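# Move the un-notched milled part to station B's infeed plate

## Task

Along the track are three vise stations: A toward -y, B in the middle, C toward +y. Each station's outfeed tray holds two milled parts, six in all. Exactly one part lacks notches in the long walls of its pocket. Find that part and set it entirely on station B's infeed plate, pocket up or pocket down, not resting on the plate's pins (touching the pins is optional). The other five parts must stay roughly where they started, lying flat and not flipped. The placed part must stay put without the robot holding it. Finish by opening the gripper and moving the arm away.

## Robot and tools

Robot: a single Doosan M1013 six-joint arm with a Robotiq 2F-140 two-finger gripper, on a carriage that drives along a floor rail. There is one arm, so each row is one flat list. The only camera is cam_wrist (672x504), mounted on the gripper.

Frame: the scene frame is fixed to the table. The table top is z = 0 and +z is up. The rail runs along y at x = 0, and y = 0 is where the rail's position_m reads 0. The table's edge is at x = 0.31 m. The arm base sits at x = 0, y ≈ position_m, z = 0.03 m, facing +x. Station A is toward -y and C toward +y. end_effector_position is the point midway between the closed finger pads, given in metres in this frame. end_effector_quat_wxyz is its orientation. The printed position may be off, more so at long reach. Fingers point along the gripper's +z and close along its y. Closed fingertips extend about 33 mm past that point, and fully open ones about 9 mm. Closing moves the tips about 24 mm further from the arm, so leave that clearance above a surface.

execute_actions(actions): a list holding one action, or an empty list to only get state and images. An action can contain:
- rows: 1 to 15 rows, each applied for one control step (1/30 s). A row is 9 numbers, each in [-1, 1], in this order: arm/djoint_1 (waist), djoint_2 (shoulder), djoint_3 (elbow), djoint_4 (forearm roll), djoint_5 (wrist pitch), djoint_6 (wrist roll), gripper/position, gripper/force_limit, gripper/speed. The six joint values are offsets, scaled so that 1.0 = 1.398 rad for waist and shoulder, 2.097 rad for elbow, and 2.622 rad for the last three. They are measured from the joint angles at the start of the action, which are the last angles reported in this scene. They are not measured from the previous row. Joint ranges in rad: elbow -2.792 to 2.792, all others -6.283 to 6.283. A call that asks for more than 0.010 rad past a limit is refused. A request past the real end is clipped, and the result then says "joint sent to its limit".
- Gripper values are absolute settings, not offsets. position: +1 is open (140 mm), the pads meet near -0.8, and -1 closes until blocked. force_limit: -1 ≈ 14 N, 0 ≈ 60 N, +1 ≈ 107 N. speed: -1 ≈ 30 mm/s, 0 ≈ 140, +1 ≈ 250.
- steps: 1 to 450 control steps, at least one per row, default 15. After the last row the arm keeps heading for that row's target and the gripper keeps its command.
- until: ends the action early once all listed conditions hold. It does not halt motion. Form: {"rail": {"position_status": ["!=", "moving"]}}. Numeric fields need a comparison (=, !=, <, <=, >, >=). {"all": {"status": "ended"}} is true once nothing reads moving. {"any": {"status": "ended"}} is true once a motion that was running during the action finishes.
- rail: {"position_m": -2 to 2} is an absolute carriage position in metres along y. {"speed_m_s": 0.01 to 1} sets top speed (starts at 1, and persists). {"stop": true} halts it. Rows never move the carriage. After sending position_m, wait using until position_status != moving. Braking is 2 m/s², and the carriage has arrived within 1.4 mm. Let it arrive before positioning the gripper or ending. Any out-of-range value or unknown name rejects the whole call.

Motion limits: each joint target is kept within a lead of its measured angle (0.456 rad for waist/shoulder, 0.683 for elbow, 0.854 for the wrist joints). Targets that would put the gripper more than 70 mm from where it is are scaled back. Big moves therefore need several calls, and a move cut short by steps will not finish by itself. "joint command not followed" means the clearance check changed or blocked targets, and the arm rests until new rows come.

Results: the state line gives the gripper pose and velocities. Joint positions / Joint velocities list rail (m, m/s) and then the six joints (rad, rad/s). object_status: 0 moving, 1 stopped while opening, 2 stopped on something while closing (a grip), 3 reached the command or pads met (a thin item may still be held). After closing with -1, check for 2. position_measured is in counts: 3 is open, 230 is pads meeting. To squeeze harder while holding, raise force_limit and also change position (for example -1 to -0.98). Rail fields: position_m, position_status (moving, done, contact_stop, time_out, stopped, stopped_with_arm) and position_answer (taken/not_taken; resend if not_taken). After stopped_with_arm, first send rows the arm can follow, then resend position_m.

zoom_image(camera="cam_wrist", region=[x0, y0, x1, y1]): a closer look at part of the latest wrist image, in pixels from the top-left, at most 504x504. Use it to tell which part's long pocket walls have no notch.

read_manual(section="licences"): licence texts only; no motion.

finished_scene(scene): ends the scene once the robot has held its final command. It cannot be undone.

Camera calibration (K, distortion, T_world_to_cam) is given for cam_wrist and may be slightly off. The simulation keeps running while you think, with the robot holding its last command.

Avoid: knocking or dropping anything off the table, which fails the task; dropping, slipping or slamming parts; hard hits. A contact torque at a joint's load limit (waist/shoulder 295, elbow 139, wrist joints 39.1 N m, held weight included), or an outside force of 144 N, stops the arm for 10 s. Holding loads heats motors: heed MOTOR HOT warnings before an over-temperature stop. Something may briefly tug on a held part or push loose items, so grip firmly. At the end, open the gripper and lift clear.

Each tool is called after "Request:" by a JSON object that holds its "name" and its "arguments", one argument or row to a line.

## Session

I'll start by looking at the current state.

Request:
{"name": "execute_actions", "arguments": {
  "actions": []
}}

Scene clock: 0.00 s.
end_effector_position=(+0.8166, +1.8867, +0.2076) position_measured=3 object_status=3 end_effector_quat_wxyz=(-0.045, -0.577, +0.815, +0.021) end_effector_velocity=(+0.000, +0.000, +0.000) end_effector_angular_velocity=(+0.000, +0.000, +0.000)
Joint positions: [1.649 0.24  0.593 1.264 0.007 1.383 3.718]
Joint velocities: [ 0.  0.  0.  0.  0.  0. -0.]
rail: position_m=1.649 position_m_goal=1.649 speed_m_s=1.00 position_status=done position_answer=taken refusals=0

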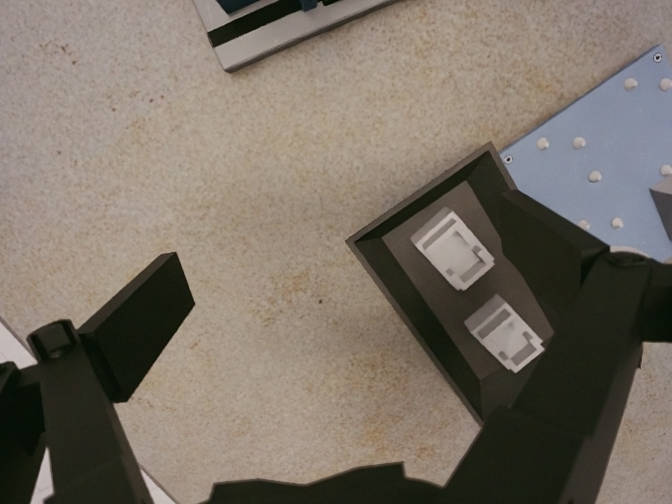

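Request:
{"name": "zoom_image", "arguments": {
  "camera": "cam_wrist",
  "region": [380, 180, 580, 400]
}}

Region (380, 180, 580, 400) of cam_wrist's 672x504 image, scaled by 2.291, with more detail than that image has; it fills the left 458 columns of this view, and the rest is white.

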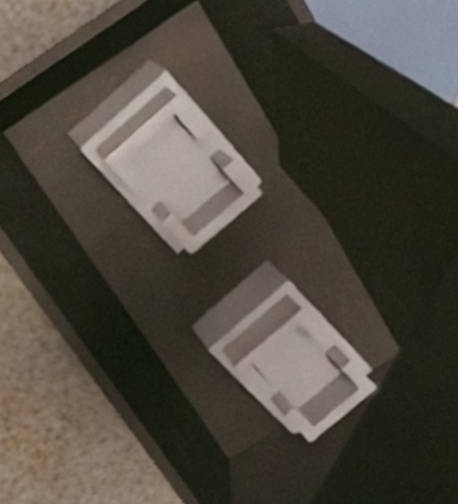

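Request:
{"name": "execute_actions", "arguments": {
  "actions": [
    {"rows": [[-0.1717, -0.4489, 0.0839, -0.0027, 0.0, -0.8188, 1, 0, 0]], "steps": 60}
  ]
}}

Scene clock: 122.00 s.
end_effector_position=(+0.6447, +1.6835, +0.5817) position_measured=3 object_status=3 end_effector_quat_wxyz=(+0.000, +0.985, -0.000, +0.175) end_effector_velocity=(+0.000, -0.000, +0.000) end_effector_angular_velocity=(-0.000, -0.000, -0.000)
Joint positions: [ 1.649  0.    -0.035  1.441 -0.001  1.383  1.571]
Joint velocities: [ 0. -0. -0. -0.  0. -0. -0.]
rail: position_m=1.649 position_m_goal=1.649 speed_m_s=1.00 position_status=done position_answer=taken refusals=0
camera_calibration (this result's frames):
cam_wrist: T_world_to_cam=[[-0.167368, -0.980642, -0.101629, 1.82137], [-0.985872, 0.167175, 0.0104802, 0.354485], [0.00671251, 0.101947, -0.994767, 0.571903], [0, 0, 0, 1]] pos_world=[0.650478, 1.66855, 0.750299]

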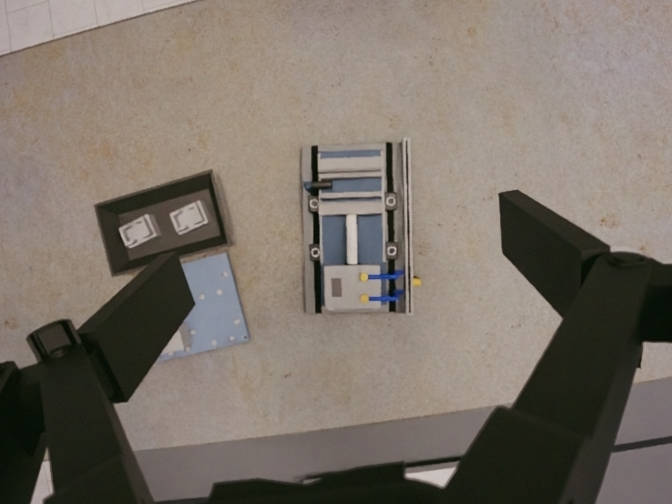

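Request:
{"name": "zoom_image", "arguments": {
  "camera": "cam_wrist",
  "region": [80, 150, 280, 380]
}}

Region (80, 150, 280, 380) of cam_wrist's 672x504 image, scaled by 2.191, with more detail than that image has; it fills the left 438 columns of this view, and the rest is white.

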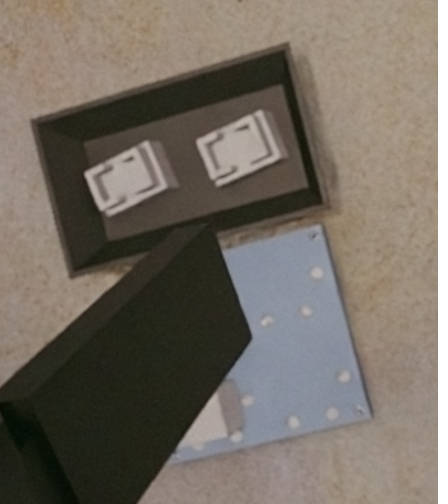

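Request:
{"name": "execute_actions", "arguments": {
  "actions": [
    {"rail": {"position_m": 0.9, "speed_m_s": 0.6}, "steps": 1}
  ]
}}

Scene clock: 137.23 s.
end_effector_position=(+0.6447, +1.6834, +0.5818) position_measured=3 object_status=3 end_effector_quat_wxyz=(+0.000, +0.985, -0.000, +0.175) end_effector_velocity=(+0.000, -0.018, -0.000) end_effector_angular_velocity=(+0.002, +0.000, +0.000)
Joint positions: [ 1.649  0.    -0.035  1.44  -0.     1.383  1.571]
Joint velocities: [-0.019  0.     0.    -0.     0.002 -0.     0.   ]
rail: position_m=1.649 position_m_goal=0.900 speed_m_s=0.60 position_status=moving position_answer=taken refusals=0
camera_calibration (this result's frames):
cam_wrist: T_world_to_cam=[[-0.167352, -0.980638, -0.101699, 1.82127], [-0.985874, 0.167165, 0.0104219, 0.354603], [0.00678038, 0.102006, -0.994761, 0.571817], [0, 0, 0, 1]] pos_world=[0.65051, 1.6684, 0.750346]

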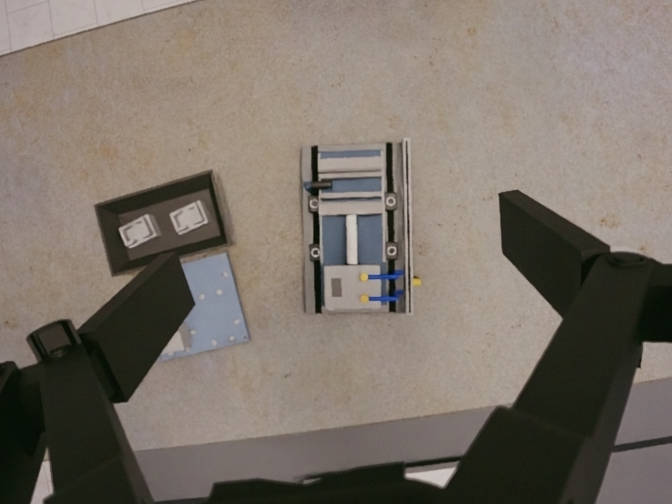

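Request:
{"name": "execute_actions", "arguments": {
  "actions": []
}}

Scene clock: 143.17 s.
end_effector_position=(+0.6447, +0.9341, +0.5818) position_measured=3 object_status=3 end_effector_quat_wxyz=(+0.000, +0.985, -0.000, +0.175) end_effector_velocity=(-0.000, +0.000, -0.000) end_effector_angular_velocity=(-0.000, +0.000, +0.000)
Joint positions: [ 0.9    0.    -0.035  1.44  -0.     1.383  1.571]
Joint velocities: [ 0.  0. -0.  0.  0.  0. -0.]
rail: position_m=0.900 position_m_goal=0.900 speed_m_s=0.60 position_status=done position_answer=taken refusals=0
camera_calibration (this result's frames):
cam_wrist: T_world_to_cam=[[-0.167354, -0.980639, -0.101686, 1.08649], [-0.985874, 0.167167, 0.0104176, 0.479858], [0.0067827, 0.101993, -0.994762, 0.648261], [0, 0, 0, 1]] pos_world=[0.650511, 0.919123, 0.750348]

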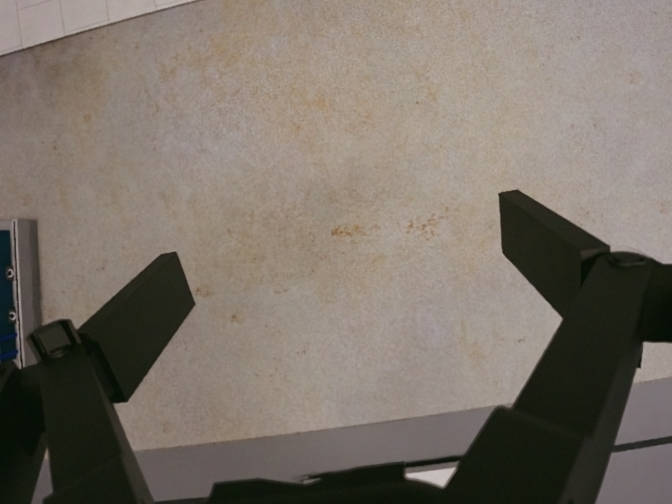

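The rail moved without using motion time while I was thinking. Continuing toward B.

Request:
{"name": "execute_actions", "arguments": {
  "actions": [
    {"rail": {"position_m": 0.25}, "steps": 1}
  ]
}}

Scene clock: 145.27 s.
end_effector_position=(+0.6447, +0.9340, +0.5818) position_measured=3 object_status=3 end_effector_quat_wxyz=(+0.000, +0.985, -0.000, +0.175) end_effector_velocity=(-0.000, -0.012, +0.000) end_effector_angular_velocity=(-0.000, -0.000, +0.002)
Joint positions: [ 0.9    0.    -0.035  1.44  -0.     1.383  1.571]
Joint velocities: [-0.013  0.002 -0.    -0.     0.     0.    -0.   ]
rail: position_m=0.900 position_m_goal=0.250 speed_m_s=0.60 position_status=moving position_answer=taken refusals=0
camera_calibration (this result's frames):
cam_wrist: T_world_to_cam=[[-0.167349, -0.98064, -0.101686, 1.08641], [-0.985874, 0.167162, 0.0104175, 0.479878], [0.00678228, 0.101993, -0.994762, 0.64827], [0, 0, 0, 1]] pos_world=[0.650511, 0.919037, 0.750348]

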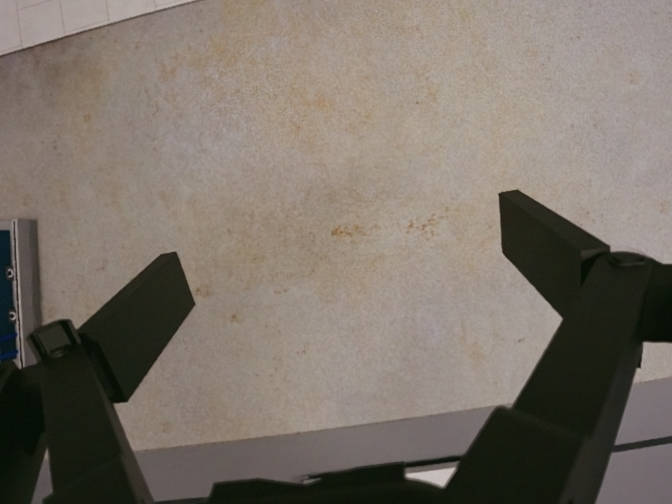

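Request:
{"name": "execute_actions", "arguments": {
  "actions": []
}}

Scene clock: 147.77 s.
end_effector_position=(+0.6447, +0.2841, +0.5818) position_measured=3 object_status=3 end_effector_quat_wxyz=(+0.000, +0.985, -0.000, +0.175) end_effector_velocity=(-0.000, +0.000, -0.000) end_effector_angular_velocity=(-0.000, +0.000, +0.000)
Joint positions: [ 0.25   0.    -0.035  1.44  -0.     1.383  1.571]
Joint velocities: [ 0.  0.  0. -0. -0.  0.  0.]
rail: position_m=0.250 position_m_goal=0.250 speed_m_s=0.60 position_status=done position_answer=taken refusals=0
camera_calibration (this result's frames):
cam_wrist: T_world_to_cam=[[-0.167356, -0.98064, -0.101676, 0.449067], [-0.985873, 0.167169, 0.0104158, 0.588518], [0.006783, 0.101983, -0.994763, 0.71456], [0, 0, 0, 1]] pos_world=[0.650511, 0.269118, 0.750348]

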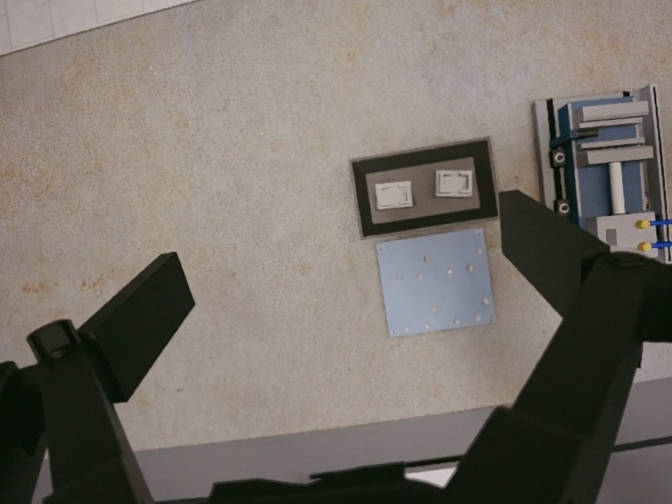

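Request:
{"name": "zoom_image", "arguments": {
  "camera": "cam_wrist",
  "region": [340, 130, 510, 250]
}}

Request:
{"name": "zoom_image", "arguments": {
  "camera": "cam_wrist",
  "region": [360, 215, 510, 345]
}}

Region (340, 130, 510, 250) of cam_wrist's 672x504 image, scaled by 2.965, with more detail than that image has; it fills the top 356 rows of this view, and the rest is white.

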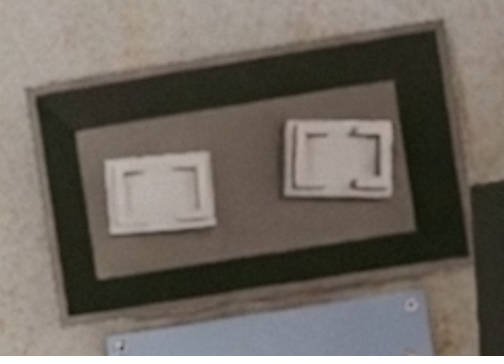

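Region (360, 215, 510, 345) of cam_wrist's 672x504 image, scaled by 3.360, with more detail than that image has; it fills the top 437 rows of this view, and the rest is white.

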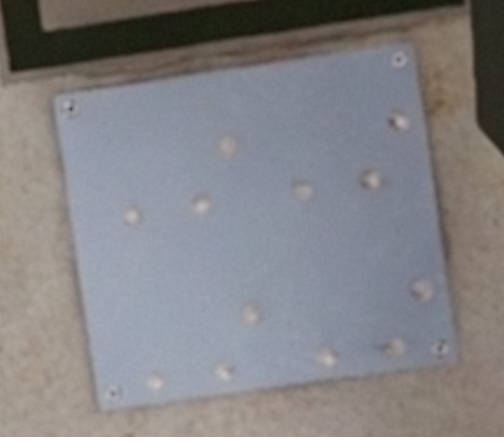

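Request:
{"name": "zoom_image", "arguments": {
  "camera": "cam_wrist",
  "region": [365, 165, 485, 220]
}}

Region (365, 165, 485, 220) of cam_wrist's 672x504 image, scaled by 4.200, with more detail than that image has; it fills the top 231 rows of this view, and the rest is white.

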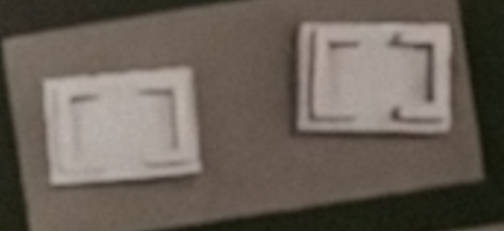

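Request:
{"name": "execute_actions", "arguments": {
  "actions": [
    {"rail": {"position_m": -0.15}, "steps": 1}
  ]
}}

Scene clock: 162.77 s.
end_effector_position=(+0.6447, +0.2840, +0.5818) position_measured=3 object_status=3 end_effector_quat_wxyz=(+0.000, +0.985, -0.000, +0.175) end_effector_velocity=(-0.000, -0.012, +0.000) end_effector_angular_velocity=(-0.000, -0.000, +0.002)
Joint positions: [ 0.25   0.    -0.035  1.44  -0.     1.383  1.571]
Joint velocities: [-0.013  0.002 -0.     0.    -0.    -0.    -0.   ]
rail: position_m=0.250 position_m_goal=-0.150 speed_m_s=0.60 position_status=moving position_answer=taken refusals=0
camera_calibration (this result's frames):
cam_wrist: T_world_to_cam=[[-0.167351, -0.98064, -0.101676, 0.448982], [-0.985874, 0.167164, 0.0104156, 0.588534], [0.00678262, 0.101983, -0.994763, 0.714569], [0, 0, 0, 1]] pos_world=[0.650511, 0.269035, 0.750348]

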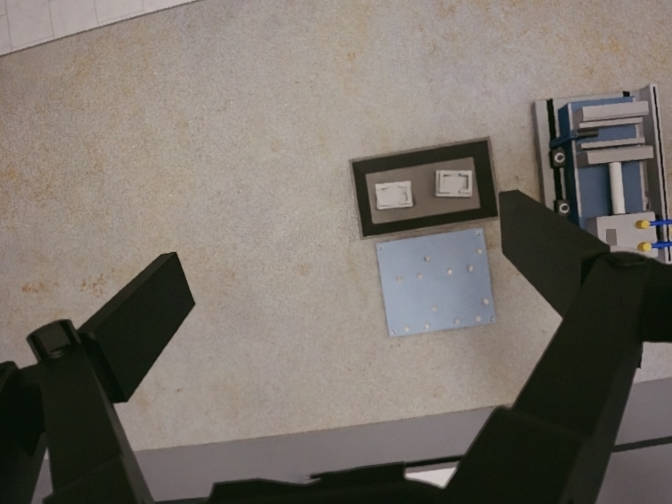

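Request:
{"name": "execute_actions", "arguments": {
  "actions": []
}}

Scene clock: 167.57 s.
end_effector_position=(+0.6447, -0.1159, +0.5818) position_measured=3 object_status=3 end_effector_quat_wxyz=(+0.000, +0.985, -0.000, +0.175) end_effector_velocity=(+0.000, +0.000, +0.000) end_effector_angular_velocity=(+0.000, -0.000, -0.000)
Joint positions: [-0.15   0.    -0.035  1.44  -0.     1.383  1.571]
Joint velocities: [ 0.  0.  0. -0. -0. -0.  0.]
rail: position_m=-0.150 position_m_goal=-0.150 speed_m_s=0.60 position_status=done position_answer=taken refusals=0
camera_calibration (this result's frames):
cam_wrist: T_world_to_cam=[[-0.167356, -0.98064, -0.101676, 0.0568131], [-0.985873, 0.167169, 0.0104157, 0.655385], [0.00678303, 0.101983, -0.994763, 0.755353], [0, 0, 0, 1]] pos_world=[0.650511, -0.13088, 0.750348]

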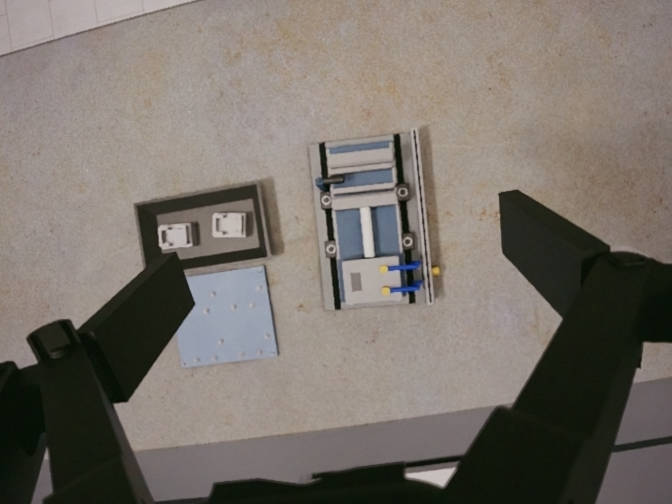

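Request:
{"name": "zoom_image", "arguments": {
  "camera": "cam_wrist",
  "region": [130, 175, 290, 275]
}}

Region (130, 175, 290, 275) of cam_wrist's 672x504 image, scaled by 3.150, with more detail than that image has; it fills the top 315 rows of this view, and the rest is white.

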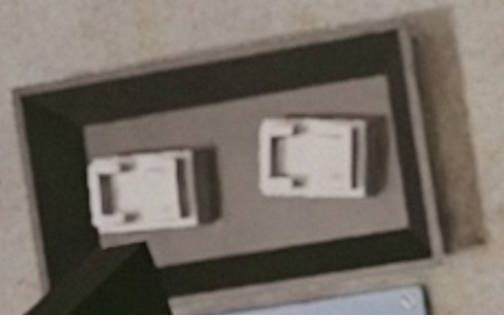

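Request:
{"name": "execute_actions", "arguments": {
  "actions": [
    {"rail": {"position_m": -1.0}, "steps": 1}
  ]
}}

Scene clock: 172.93 s.
end_effector_position=(+0.6447, -0.1160, +0.5818) position_measured=3 object_status=3 end_effector_quat_wxyz=(+0.000, +0.985, -0.000, +0.175) end_effector_velocity=(-0.000, -0.011, -0.000) end_effector_angular_velocity=(+0.001, +0.000, +0.002)
Joint positions: [-0.15   0.    -0.035  1.44  -0.     1.383  1.571]
Joint velocities: [-0.013  0.002 -0.    -0.     0.001 -0.    -0.   ]
rail: position_m=-0.150 position_m_goal=-1.000 speed_m_s=0.60 position_status=moving position_answer=taken refusals=0
camera_calibration (this result's frames):
cam_wrist: T_world_to_cam=[[-0.167348, -0.980639, -0.101693, 0.0567401], [-0.985875, 0.167161, 0.0104184, 0.655397], [0.00678236, 0.102, -0.994761, 0.755363], [0, 0, 0, 1]] pos_world=[0.650511, -0.130962, 0.750348]

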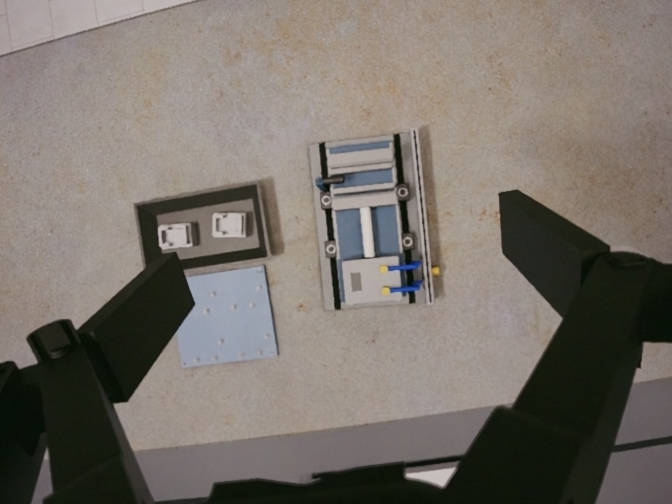

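Request:
{"name": "execute_actions", "arguments": {
  "actions": []
}}

Scene clock: 205.13 s.
end_effector_position=(+0.6447, -0.9659, +0.5818) position_measured=3 object_status=3 end_effector_quat_wxyz=(+0.000, +0.985, -0.000, +0.175) end_effector_velocity=(-0.000, -0.000, -0.000) end_effector_angular_velocity=(-0.000, +0.000, -0.000)
Joint positions: [-1.     0.    -0.035  1.44  -0.     1.383  1.571]
Joint velocities: [ 0.  0. -0.  0. -0.  0. -0.]
rail: position_m=-1.000 position_m_goal=-1.000 speed_m_s=0.60 position_status=done position_answer=taken refusals=0
camera_calibration (this result's frames):
cam_wrist: T_world_to_cam=[[-0.167354, -0.980639, -0.101686, -0.776721], [-0.985873, 0.167167, 0.0104187, 0.797475], [0.00678168, 0.101994, -0.994762, 0.842048], [0, 0, 0, 1]] pos_world=[0.650511, -0.980878, 0.750347]

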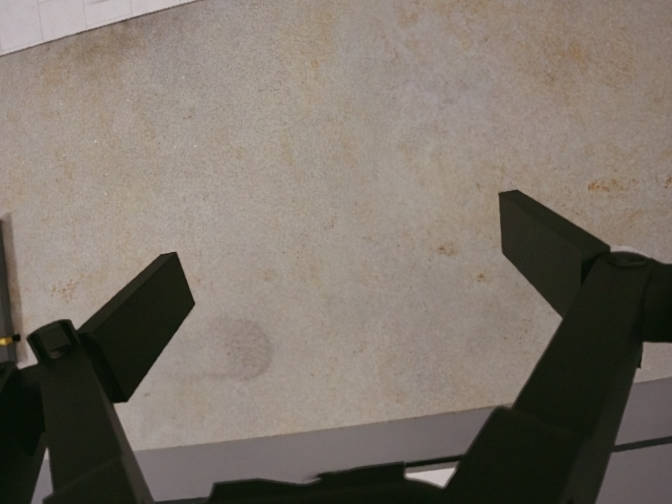

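Request:
{"name": "execute_actions", "arguments": {
  "actions": [
    {"rail": {"position_m": -1.55}, "steps": 1}
  ]
}}

Scene clock: 206.87 s.
end_effector_position=(+0.6447, -0.9660, +0.5818) position_measured=3 object_status=3 end_effector_quat_wxyz=(+0.000, +0.985, -0.000, +0.175) end_effector_velocity=(-0.000, -0.012, -0.000) end_effector_angular_velocity=(+0.000, +0.000, +0.002)
Joint positions: [-1.     0.    -0.035  1.44  -0.     1.383  1.571]
Joint velocities: [-0.013  0.002  0.     0.    -0.    -0.     0.   ]
rail: position_m=-1.000 position_m_goal=-1.550 speed_m_s=0.60 position_status=moving position_answer=taken refusals=0
camera_calibration (this result's frames):
cam_wrist: T_world_to_cam=[[-0.167349, -0.98064, -0.101686, -0.776809], [-0.985874, 0.167162, 0.0104197, 0.797481], [0.00678006, 0.101993, -0.994762, 0.842057], [0, 0, 0, 1]] pos_world=[0.650509, -0.980962, 0.750346]

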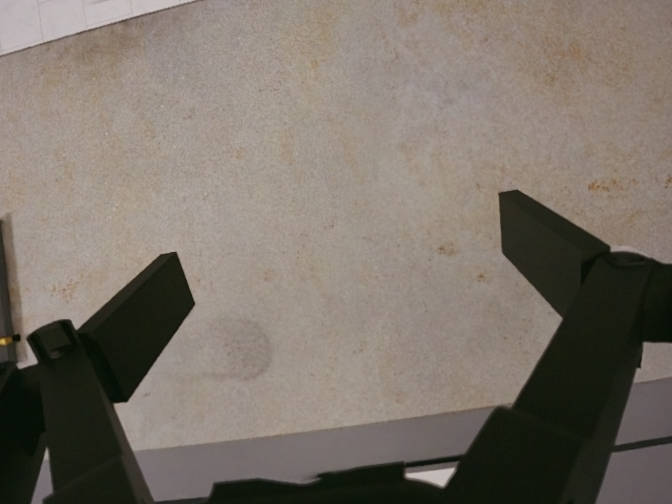

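Request:
{"name": "execute_actions", "arguments": {
  "actions": []
}}

Scene clock: 208.90 s.
end_effector_position=(+0.6447, -1.5159, +0.5818) position_measured=3 object_status=3 end_effector_quat_wxyz=(+0.000, +0.985, -0.000, +0.175) end_effector_velocity=(-0.000, +0.000, -0.000) end_effector_angular_velocity=(-0.000, +0.000, +0.000)
Joint positions: [-1.55   0.    -0.035  1.44  -0.     1.383  1.571]
Joint velocities: [ 0.  0. -0.  0. -0.  0. -0.]
rail: position_m=-1.550 position_m_goal=-1.550 speed_m_s=0.60 position_status=done position_answer=taken refusals=0
camera_calibration (this result's frames):
cam_wrist: T_world_to_cam=[[-0.16736, -0.98064, -0.101667, -1.31609], [-0.985873, 0.167173, 0.0104177, 0.889421], [0.00677996, 0.101974, -0.994764, 0.898117], [0, 0, 0, 1]] pos_world=[0.650505, -1.53089, 0.750346]

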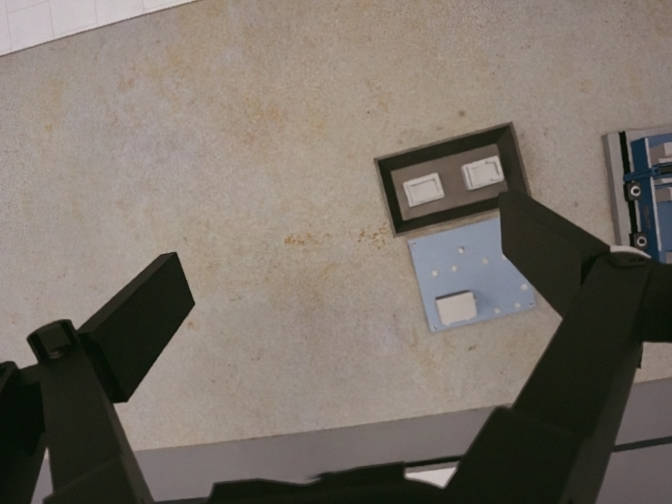

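Request:
{"name": "zoom_image", "arguments": {
  "camera": "cam_wrist",
  "region": [365, 115, 545, 245]
}}

Region (365, 115, 545, 245) of cam_wrist's 672x504 image, scaled by 2.800, with more detail than that image has.

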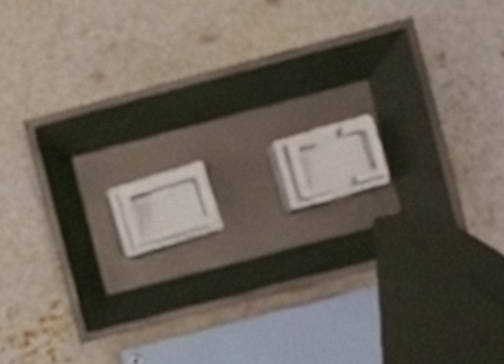

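Request:
{"name": "execute_actions", "arguments": {
  "actions": [
    {"rail": {"position_m": -1.669, "speed_m_s": 0.3}, "rows": [[0, 0.0029, 0.0008, 0, -0.0009, 0.0055, 1, 0, 0], [0, 0.0088, 0.0025, 0, -0.0026, 0.0164, 1, 0, 0], [0, 0.0175, 0.005, 0, -0.0053, 0.0327, 1, 0, 0], [0, 0.0292, 0.0084, 0, -0.0088, 0.0545, 1, 0, 0], [0, 0.0468, 0.0134, 0, -0.0141, 0.0873, 1, 0, 0], [0, 0.0702, 0.0201, 0, -0.0211, 0.1309, 1, 0, 0], [0, 0.1023, 0.0293, 0, -0.0308, 0.1909, 1, 0, 0], [0, 0.1462, 0.0419, 0, -0.044, 0.2727, 1, 0, 0], [0, 0.2923, 0.0838, 0, -0.0881, 0.5454, 1, 0, 0]], "steps": 40}
  ]
}}

Scene clock: 288.07 s.
end_effector_position=(+0.7368, -1.6349, +0.1994) position_measured=3 object_status=3 end_effector_quat_wxyz=(+0.001, +0.755, -0.656, -0.000) end_effector_velocity=(+0.000, +0.000, -0.000) end_effector_angular_velocity=(-0.000, -0.000, -0.000)
Joint positions: [-1.669  0.     0.374  1.616 -0.     1.153  3.001]
Joint velocities: [ 0.  0.  0. -0. -0. -0.  0.]
rail: position_m=-1.669 position_m_goal=-1.669 speed_m_s=0.30 position_status=done position_answer=taken refusals=0
camera_calibration (this result's frames):
cam_wrist: T_world_to_cam=[[-0.997951, 0.0522259, -0.0369602, 0.831445], [0.0360527, 0.936244, 0.349496, 1.44084], [0.0528565, 0.347447, -0.936209, 0.884959], [0, 0, 0, 1]] pos_world=[0.731019, -1.69988, 0.355668]

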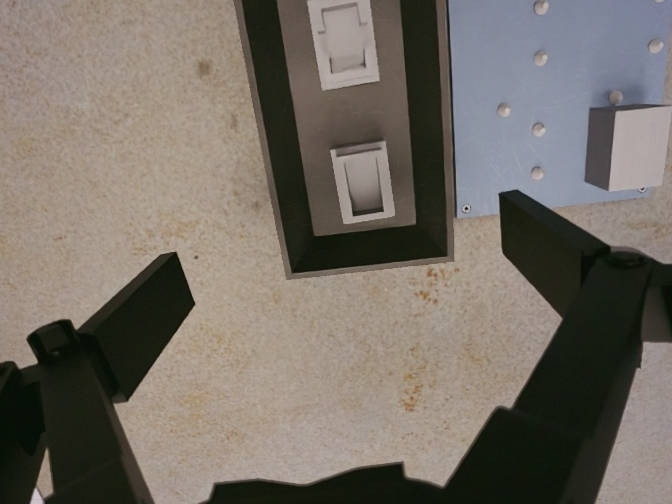

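Request:
{"name": "zoom_image", "arguments": {
  "camera": "cam_wrist",
  "region": [260, 100, 470, 290]
}}

Region (260, 100, 470, 290) of cam_wrist's 672x504 image, scaled by 2.400, with more detail than that image has; it fills the top 456 rows of this view, and the rest is white.

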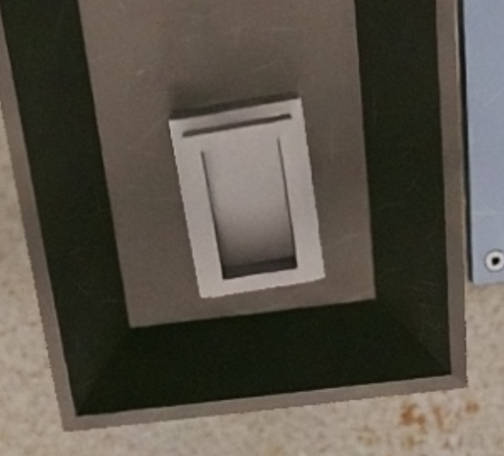

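Request:
{"name": "execute_actions", "arguments": {
  "actions": [
    {"rows": [[0, 0.0004, 0.0005, 0, -0.0006, 0.0, 0, 0, 0.3], [0, 0.0026, 0.0036, 0, -0.0043, 0.0003, 0, 0, 0.3], [0, 0.0074, 0.0101, 0, -0.0121, 0.0009, 0, 0, 0.3], [0, 0.0144, 0.0197, 0, -0.0236, 0.0017, 0, 0, 0.3], [0, 0.0227, 0.031, 0, -0.0371, 0.0027, 0, 0, 0.3], [0, 0.031, 0.0424, 0, -0.0507, 0.0036, 0, 0, 0.3], [0, 0.038, 0.052, 0, -0.0621, 0.0044, 0, 0, 0.3], [0, 0.0428, 0.0585, 0, -0.0699, 0.005, 0, 0, 0.3], [0, 0.0451, 0.0616, 0, -0.0736, 0.0053, 0, 0, 0.3], [0, 0.04545, 0.06208, 0, -0.07423, 0.0053, 0, 0, 0.3]], "steps": 20}
  ]
}}

Scene clock: 388.30 s.
end_effector_position=(+0.7199, -1.6349, +0.0899) position_measured=129 object_status=0 end_effector_quat_wxyz=(+0.000, +0.751, -0.661, +0.000) end_effector_velocity=(-0.000, -0.000, -0.001) end_effector_angular_velocity=(-0.000, +0.001, -0.000)
Joint positions: [-1.669  0.     0.438  1.746 -0.     0.958  3.015]
Joint velocities: [ 0.    -0.     0.001  0.001 -0.    -0.     0.   ]
rail: position_m=-1.669 position_m_goal=-1.669 speed_m_s=0.30 position_status=done position_answer=taken refusals=0
camera_calibration (this result's frames):
cam_wrist: T_world_to_cam=[[-0.997095, 0.0660338, -0.0379651, 0.83262], [0.0486539, 0.935645, 0.349574, 1.46966], [0.0586055, 0.346711, -0.936139, 0.778], [0, 0, 0, 1]] pos_world=[0.713101, -1.6998, 0.246172]

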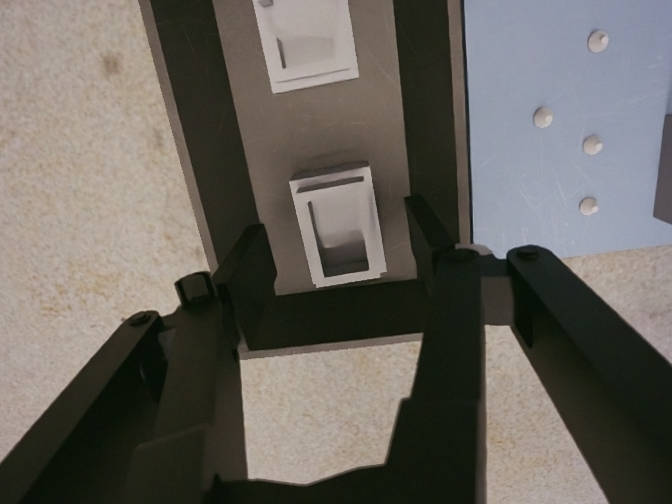

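Request:
{"name": "zoom_image", "arguments": {
  "camera": "cam_wrist",
  "region": [220, 140, 460, 330]
}}

Region (220, 140, 460, 330) of cam_wrist's 672x504 image, scaled by 2.100, with more detail than that image has; it fills the top 399 rows of this view, and the rest is white.

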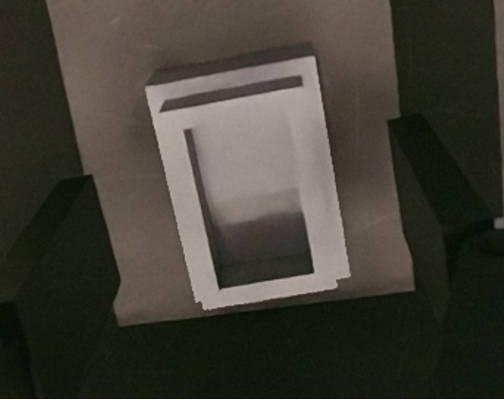

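Request:
{"name": "execute_actions", "arguments": {
  "actions": []
}}

Scene clock: 435.07 s.
end_effector_position=(+0.7198, -1.6349, +0.0898) position_measured=129 object_status=3 end_effector_quat_wxyz=(+0.000, +0.751, -0.661, +0.000) end_effector_velocity=(+0.000, -0.000, -0.000) end_effector_angular_velocity=(+0.000, +0.000, -0.000)
Joint positions: [-1.669  0.     0.438  1.746 -0.     0.958  3.015]
Joint velocities: [ 0. -0.  0. -0.  0. -0.  0.]
rail: position_m=-1.669 position_m_goal=-1.669 speed_m_s=0.30 position_status=done position_answer=taken refusals=0
camera_calibration (this result's frames):
cam_wrist: T_world_to_cam=[[-0.997102, 0.0660044, -0.0378163, 0.83251], [0.0486785, 0.935646, 0.349567, 1.46966], [0.0584556, 0.346713, -0.936148, 0.778009], [0, 0, 0, 1]] pos_world=[0.713078, -1.69978, 0.246069]

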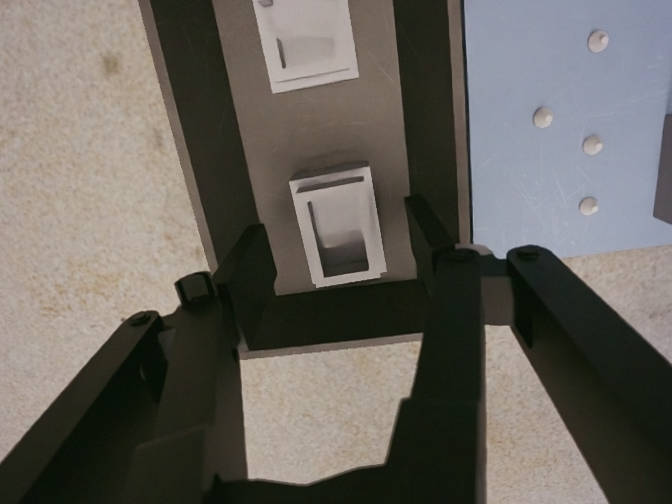

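Request:
{"name": "execute_actions", "arguments": {
  "actions": [
    {"rows": [[0.0, 0.0005, 0.0002, 0, -0.0004, 0, 0, 0.5, 0], [0.0002, 0.003, 0.0013, 0, -0.0026, 0.0001, 0, 0.5, 0], [0.0006, 0.008, 0.0035, 0, -0.007, 0.0003, 0, 0.5, 0], [0.001, 0.0145, 0.0063, 0, -0.0128, 0.0005, 0, 0.5, 0], [0.0014, 0.021, 0.0091, 0, -0.0185, 0.0007, 0, 0.5, 0], [0.0018, 0.026, 0.0113, 0, -0.0229, 0.0009, 0, 0.5, 0], [0.002, 0.0285, 0.0124, 0, -0.0251, 0.001, 0, 0.5, 0], [0.002, 0.02901, 0.01261, 0, -0.02555, 0.001, 0, 0.5, 0]], "steps": 15}
  ]
}}

Scene clock: 445.63 s.
end_effector_position=(+0.7198, -1.6328, +0.0489) position_measured=129 object_status=3 end_effector_quat_wxyz=(+0.000, +0.751, -0.661, +0.000) end_effector_velocity=(-0.000, +0.000, -0.001) end_effector_angular_velocity=(-0.000, +0.000, -0.000)
Joint positions: [-1.669  0.003  0.478  1.773 -0.     0.891  3.018]
Joint velocities: [ 0.     0.     0.     0.001 -0.    -0.001  0.   ]
rail: position_m=-1.669 position_m_goal=-1.669 speed_m_s=0.30 position_status=done position_answer=taken refusals=0
camera_calibration (this result's frames):
cam_wrist: T_world_to_cam=[[-0.997114, 0.065803, -0.0378708, 0.830429], [0.0484692, 0.935649, 0.349587, 1.48224], [0.0584377, 0.346743, -0.936138, 0.739061], [0, 0, 0, 1]] pos_world=[0.713, -1.69776, 0.205142]

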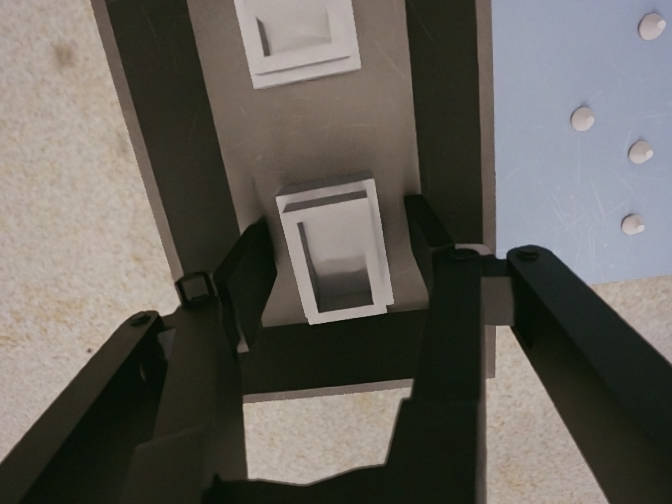

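Request:
{"name": "zoom_image", "arguments": {
  "camera": "cam_wrist",
  "region": [220, 150, 460, 350]
}}

Region (220, 150, 460, 350) of cam_wrist's 672x504 image, scaled by 2.100, with more detail than that image has.

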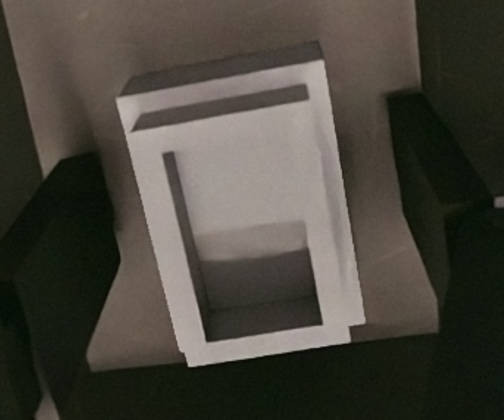

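Request:
{"name": "execute_actions", "arguments": {
  "actions": [
    {"rows": [[0, 0, 0, 0, 0, 0, -1, 0.5, -0.5]], "steps": 1}
  ]
}}

Scene clock: 453.83 s.
end_effector_position=(+0.7197, -1.6328, +0.0488) position_measured=129 object_status=0 end_effector_quat_wxyz=(+0.000, +0.751, -0.661, -0.000) end_effector_velocity=(+0.000, +0.000, +0.000) end_effector_angular_velocity=(+0.000, -0.000, -0.000)
Joint positions: [-1.669  0.003  0.478  1.773 -0.     0.891  3.018]
Joint velocities: [ 0. -0. -0. -0.  0.  0.  0.]
rail: position_m=-1.669 position_m_goal=-1.669 speed_m_s=0.30 position_status=done position_answer=taken refusals=0
camera_calibration (this result's frames):
cam_wrist: T_world_to_cam=[[-0.997117, 0.0658046, -0.0377897, 0.830389], [0.0484992, 0.935649, 0.349583, 1.48224], [0.0583621, 0.346742, -0.936143, 0.739042], [0, 0, 0, 1]] pos_world=[0.712975, -1.69776, 0.205063]

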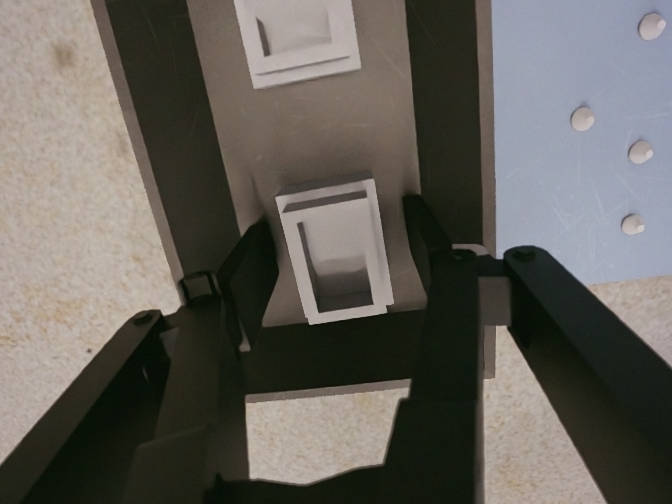

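Request:
{"name": "execute_actions", "arguments": {
  "actions": []
}}

Scene clock: 508.30 s.
end_effector_position=(+0.7198, -1.6328, +0.0489) position_measured=172 object_status=2 end_effector_quat_wxyz=(+0.000, +0.751, -0.661, +0.000) end_effector_velocity=(-0.000, -0.000, -0.000) end_effector_angular_velocity=(-0.000, +0.000, +0.000)
Joint positions: [-1.669  0.003  0.478  1.773 -0.     0.891  3.018]
Joint velocities: [ 0.  0.  0. -0.  0.  0. -0.]
rail: position_m=-1.669 position_m_goal=-1.669 speed_m_s=0.30 position_status=done position_answer=taken refusals=0
camera_calibration (this result's frames):
cam_wrist: T_world_to_cam=[[-0.997113, 0.0657994, -0.0378833, 0.830427], [0.0484615, 0.935649, 0.349588, 1.48223], [0.0584481, 0.346743, -0.936137, 0.73906], [0, 0, 0, 1]] pos_world=[0.713002, -1.69775, 0.205152]

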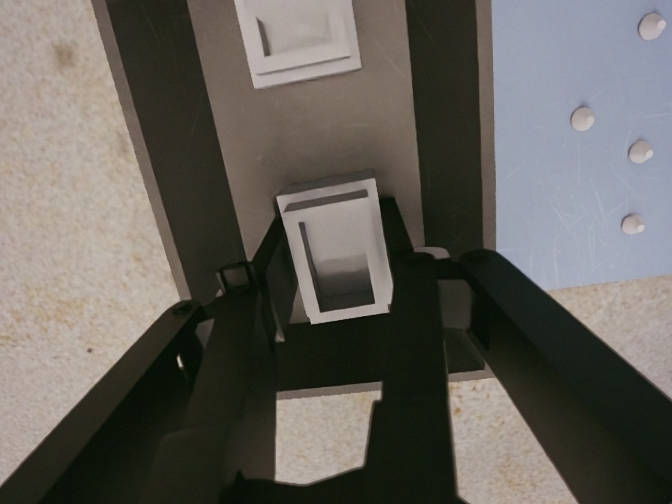

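Request:
{"name": "execute_actions", "arguments": {
  "actions": [
    {"rows": [[0, -0.0006, -0.0003, 0, 0.0006, 0, -1, 0.5, -0.5], [0, -0.0024, -0.0012, 0, 0.0023, 0, -1, 0.5, -0.5], [0, -0.0061, -0.0031, 0, 0.0057, 0, -1, 0.5, -0.5], [0, -0.0115, -0.0059, 0, 0.0109, 0, -1, 0.5, -0.5], [0, -0.0182, -0.0093, 0, 0.0171, 0, -1, 0.5, -0.5], [0, -0.0261, -0.0134, 0, 0.0246, 0, -1, 0.5, -0.5], [0, -0.0345, -0.0177, 0, 0.0326, 0, -1, 0.5, -0.5], [0, -0.043, -0.0221, 0, 0.0406, 0, -1, 0.5, -0.5], [0, -0.0515, -0.0264, 0, 0.0486, 0, -1, 0.5, -0.5], [0, -0.0606, -0.0311, 0, 0.0572, 0, -1, 0.5, -0.5], [0, -0.0732, -0.0243, 0, 0.0584, 0.0029, -1, 0.5, -0.5], [0, -0.0908, -0.0148, 0, 0.0602, 0.0069, -1, 0.5, -0.5], [0, -0.116, -0.0012, 0, 0.0628, 0.0126, -1, 0.5, -0.5], [0, -0.1487, 0.0164, 0, 0.0662, 0.02, -1, 0.5, -0.5], [0, -0.31233, 0.10458, 0, 0.08289, 0.0572, -1, 0.5, -0.5]], "steps": 32}
  ]
}}

Scene clock: 528.57 s.
end_effector_position=(+0.5259, -1.6334, +0.2199) position_measured=172 object_status=2 end_effector_quat_wxyz=(+0.000, +0.699, -0.715, +0.000) end_effector_velocity=(-0.002, -0.000, -0.001) end_effector_angular_velocity=(-0.000, +0.003, -0.001)
Joint positions: [-1.669  0.003  0.042  1.992 -0.     1.108  3.168]
Joint velocities: [0.    0.    0.    0.002 0.    0.001 0.001]
rail: position_m=-1.669 position_m_goal=-1.669 speed_m_s=0.30 position_status=done position_answer=taken refusals=0
camera_calibration (this result's frames):
cam_wrist: T_world_to_cam=[[-0.97608, 0.214047, -0.0381061, 0.874789], [0.187651, 0.917938, 0.349539, 1.33026], [0.109797, 0.334028, -0.936146, 0.862925], [0, 0, 0, 1]] pos_world=[0.509493, -1.69659, 0.37618]

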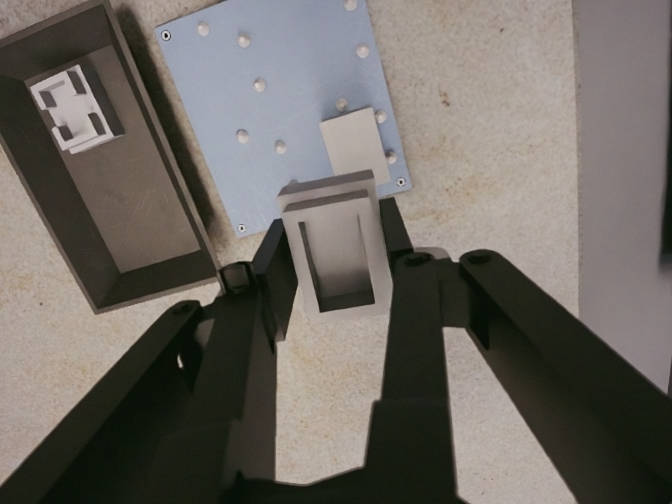

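Request:
{"name": "execute_actions", "arguments": {
  "actions": [
    {"rail": {"position_m": 0.193, "speed_m_s": 0.6}, "steps": 1}
  ]
}}

Scene clock: 537.47 s.
end_effector_position=(+0.5258, -1.6332, +0.2199) position_measured=172 object_status=2 end_effector_quat_wxyz=(+0.000, +0.699, -0.715, +0.000) end_effector_velocity=(-0.000, +0.022, +0.000) end_effector_angular_velocity=(+0.000, -0.000, -0.000)
Joint positions: [-1.669  0.003  0.042  1.992 -0.     1.108  3.168]
Joint velocities: [ 0.022  0.    -0.     0.     0.     0.    -0.   ]
rail: position_m=-1.669 position_m_goal=0.193 speed_m_s=0.60 position_status=moving position_answer=taken refusals=0
camera_calibration (this result's frames):
cam_wrist: T_world_to_cam=[[-0.976071, 0.214106, -0.0380137, 0.874688], [0.187739, 0.917926, 0.349521, 1.33003], [0.109728, 0.334021, -0.936157, 0.862887], [0, 0, 0, 1]] pos_world=[0.509375, -1.69637, 0.376173]

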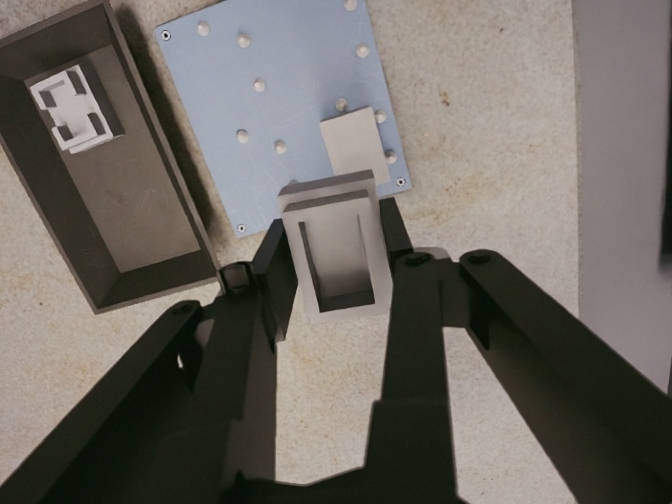

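Request:
{"name": "execute_actions", "arguments": {
  "actions": []
}}

Scene clock: 542.63 s.
end_effector_position=(+0.5258, +0.2293, +0.2199) position_measured=172 object_status=2 end_effector_quat_wxyz=(+0.000, +0.699, -0.715, +0.000) end_effector_velocity=(+0.000, -0.000, +0.000) end_effector_angular_velocity=(+0.000, -0.000, +0.000)
Joint positions: [ 0.193  0.003  0.042  1.992 -0.     1.108  3.168]
Joint velocities: [-0.  0. -0.  0. -0. -0. -0.]
rail: position_m=0.193 position_m_goal=0.193 speed_m_s=0.60 position_status=done position_answer=taken refusals=0
camera_calibration (this result's frames):
cam_wrist: T_world_to_cam=[[-0.976071, 0.214106, -0.0379963, 0.475918], [0.187745, 0.917926, 0.349518, -0.379586], [0.109712, 0.334021, -0.936159, 0.240788], [0, 0, 0, 1]] pos_world=[0.509378, 0.166107, 0.376171]

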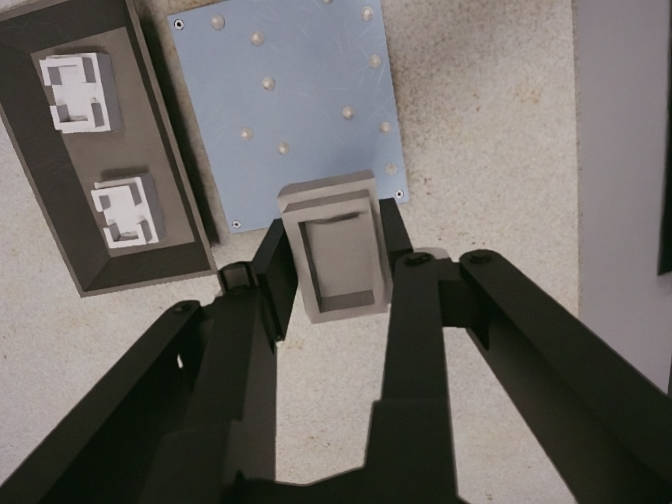

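Request:
{"name": "zoom_image", "arguments": {
  "camera": "cam_wrist",
  "region": [150, 0, 430, 250]
}}

Region (150, 0, 430, 250) of cam_wrist's 672x504 image, scaled by 1.800, with more detail than that image has; it fills the top 450 rows of this view, and the rest is white.

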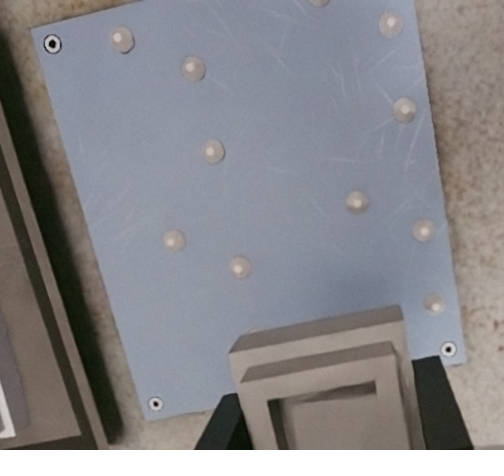

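Request:
{"name": "execute_actions", "arguments": {
  "actions": [
    {"rail": {"position_m": 0.1887, "speed_m_s": 0.05}, "rows": [[0, 0.0005, 0.0003, 0, -0.0005, 0, -1, 0.5, -0.5], [0, 0.0035, 0.0021, 0, -0.0035, -0.0001, -1, 0.5, -0.5], [0, 0.0101, 0.0062, 0, -0.0103, -0.0004, -1, 0.5, -0.5], [0, 0.0205, 0.0125, 0, -0.0209, -0.0009, -1, 0.5, -0.5], [0, 0.0338, 0.0207, 0, -0.0345, -0.0015, -1, 0.5, -0.5], [0, 0.0487, 0.0298, 0, -0.0498, -0.0021, -1, 0.5, -0.5], [0, 0.0637, 0.039, 0, -0.0651, -0.0027, -1, 0.5, -0.5], [0, 0.077, 0.0471, 0, -0.0787, -0.0033, -1, 0.5, -0.5], [0, 0.0874, 0.0534, 0, -0.0893, -0.0038, -1, 0.5, -0.5], [0, 0.094, 0.0575, 0, -0.0961, -0.0041, -1, 0.5, -0.5], [0, 0.097, 0.0593, 0, -0.0991, -0.0042, -1, 0.5, -0.5], [0, 0.09747, 0.05962, 0, -0.09965, -0.0042, -1, 0.5, -0.5]], "steps": 19}
  ]
}}

Scene clock: 592.90 s.
end_effector_position=(+0.5283, +0.2247, +0.0901) position_measured=172 object_status=2 end_effector_quat_wxyz=(+0.000, +0.703, -0.711, +0.000) end_effector_velocity=(-0.001, -0.000, -0.001) end_effector_angular_velocity=(-0.000, +0.001, +0.000)
Joint positions: [ 0.189  0.003  0.178  2.117 -0.     0.847  3.157]
Joint velocities: [ 0.     0.     0.001  0.002 -0.    -0.002 -0.   ]
rail: position_m=0.189 position_m_goal=0.189 speed_m_s=0.05 position_status=done position_answer=taken refusals=0
camera_calibration (this result's frames):
cam_wrist: T_world_to_cam=[[-0.978387, 0.203242, -0.0381103, 0.478123], [0.177482, 0.919935, 0.349599, -0.325518], [0.106112, 0.335279, -0.936124, 0.122094], [0, 0, 0, 1]] pos_world=[0.512607, 0.161346, 0.246317]

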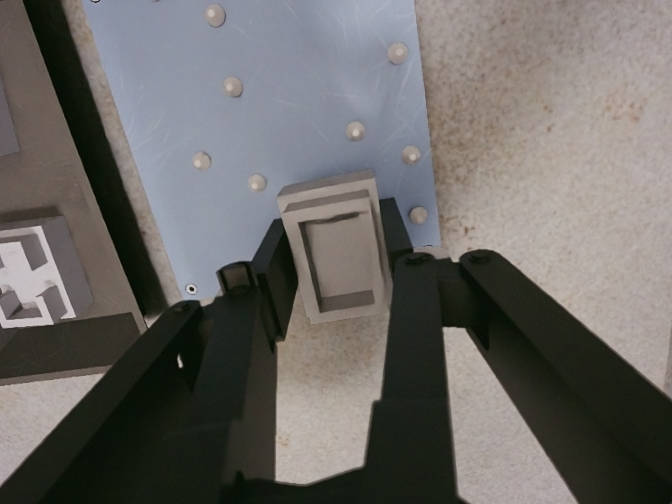

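Request:
{"name": "zoom_image", "arguments": {
  "camera": "cam_wrist",
  "region": [170, 100, 460, 340]
}}

Region (170, 100, 460, 340) of cam_wrist's 672x504 image, scaled by 1.738, with more detail than that image has; it fills the top 417 rows of this view, and the rest is white.

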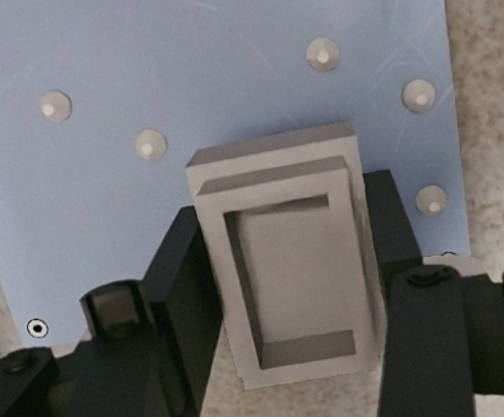

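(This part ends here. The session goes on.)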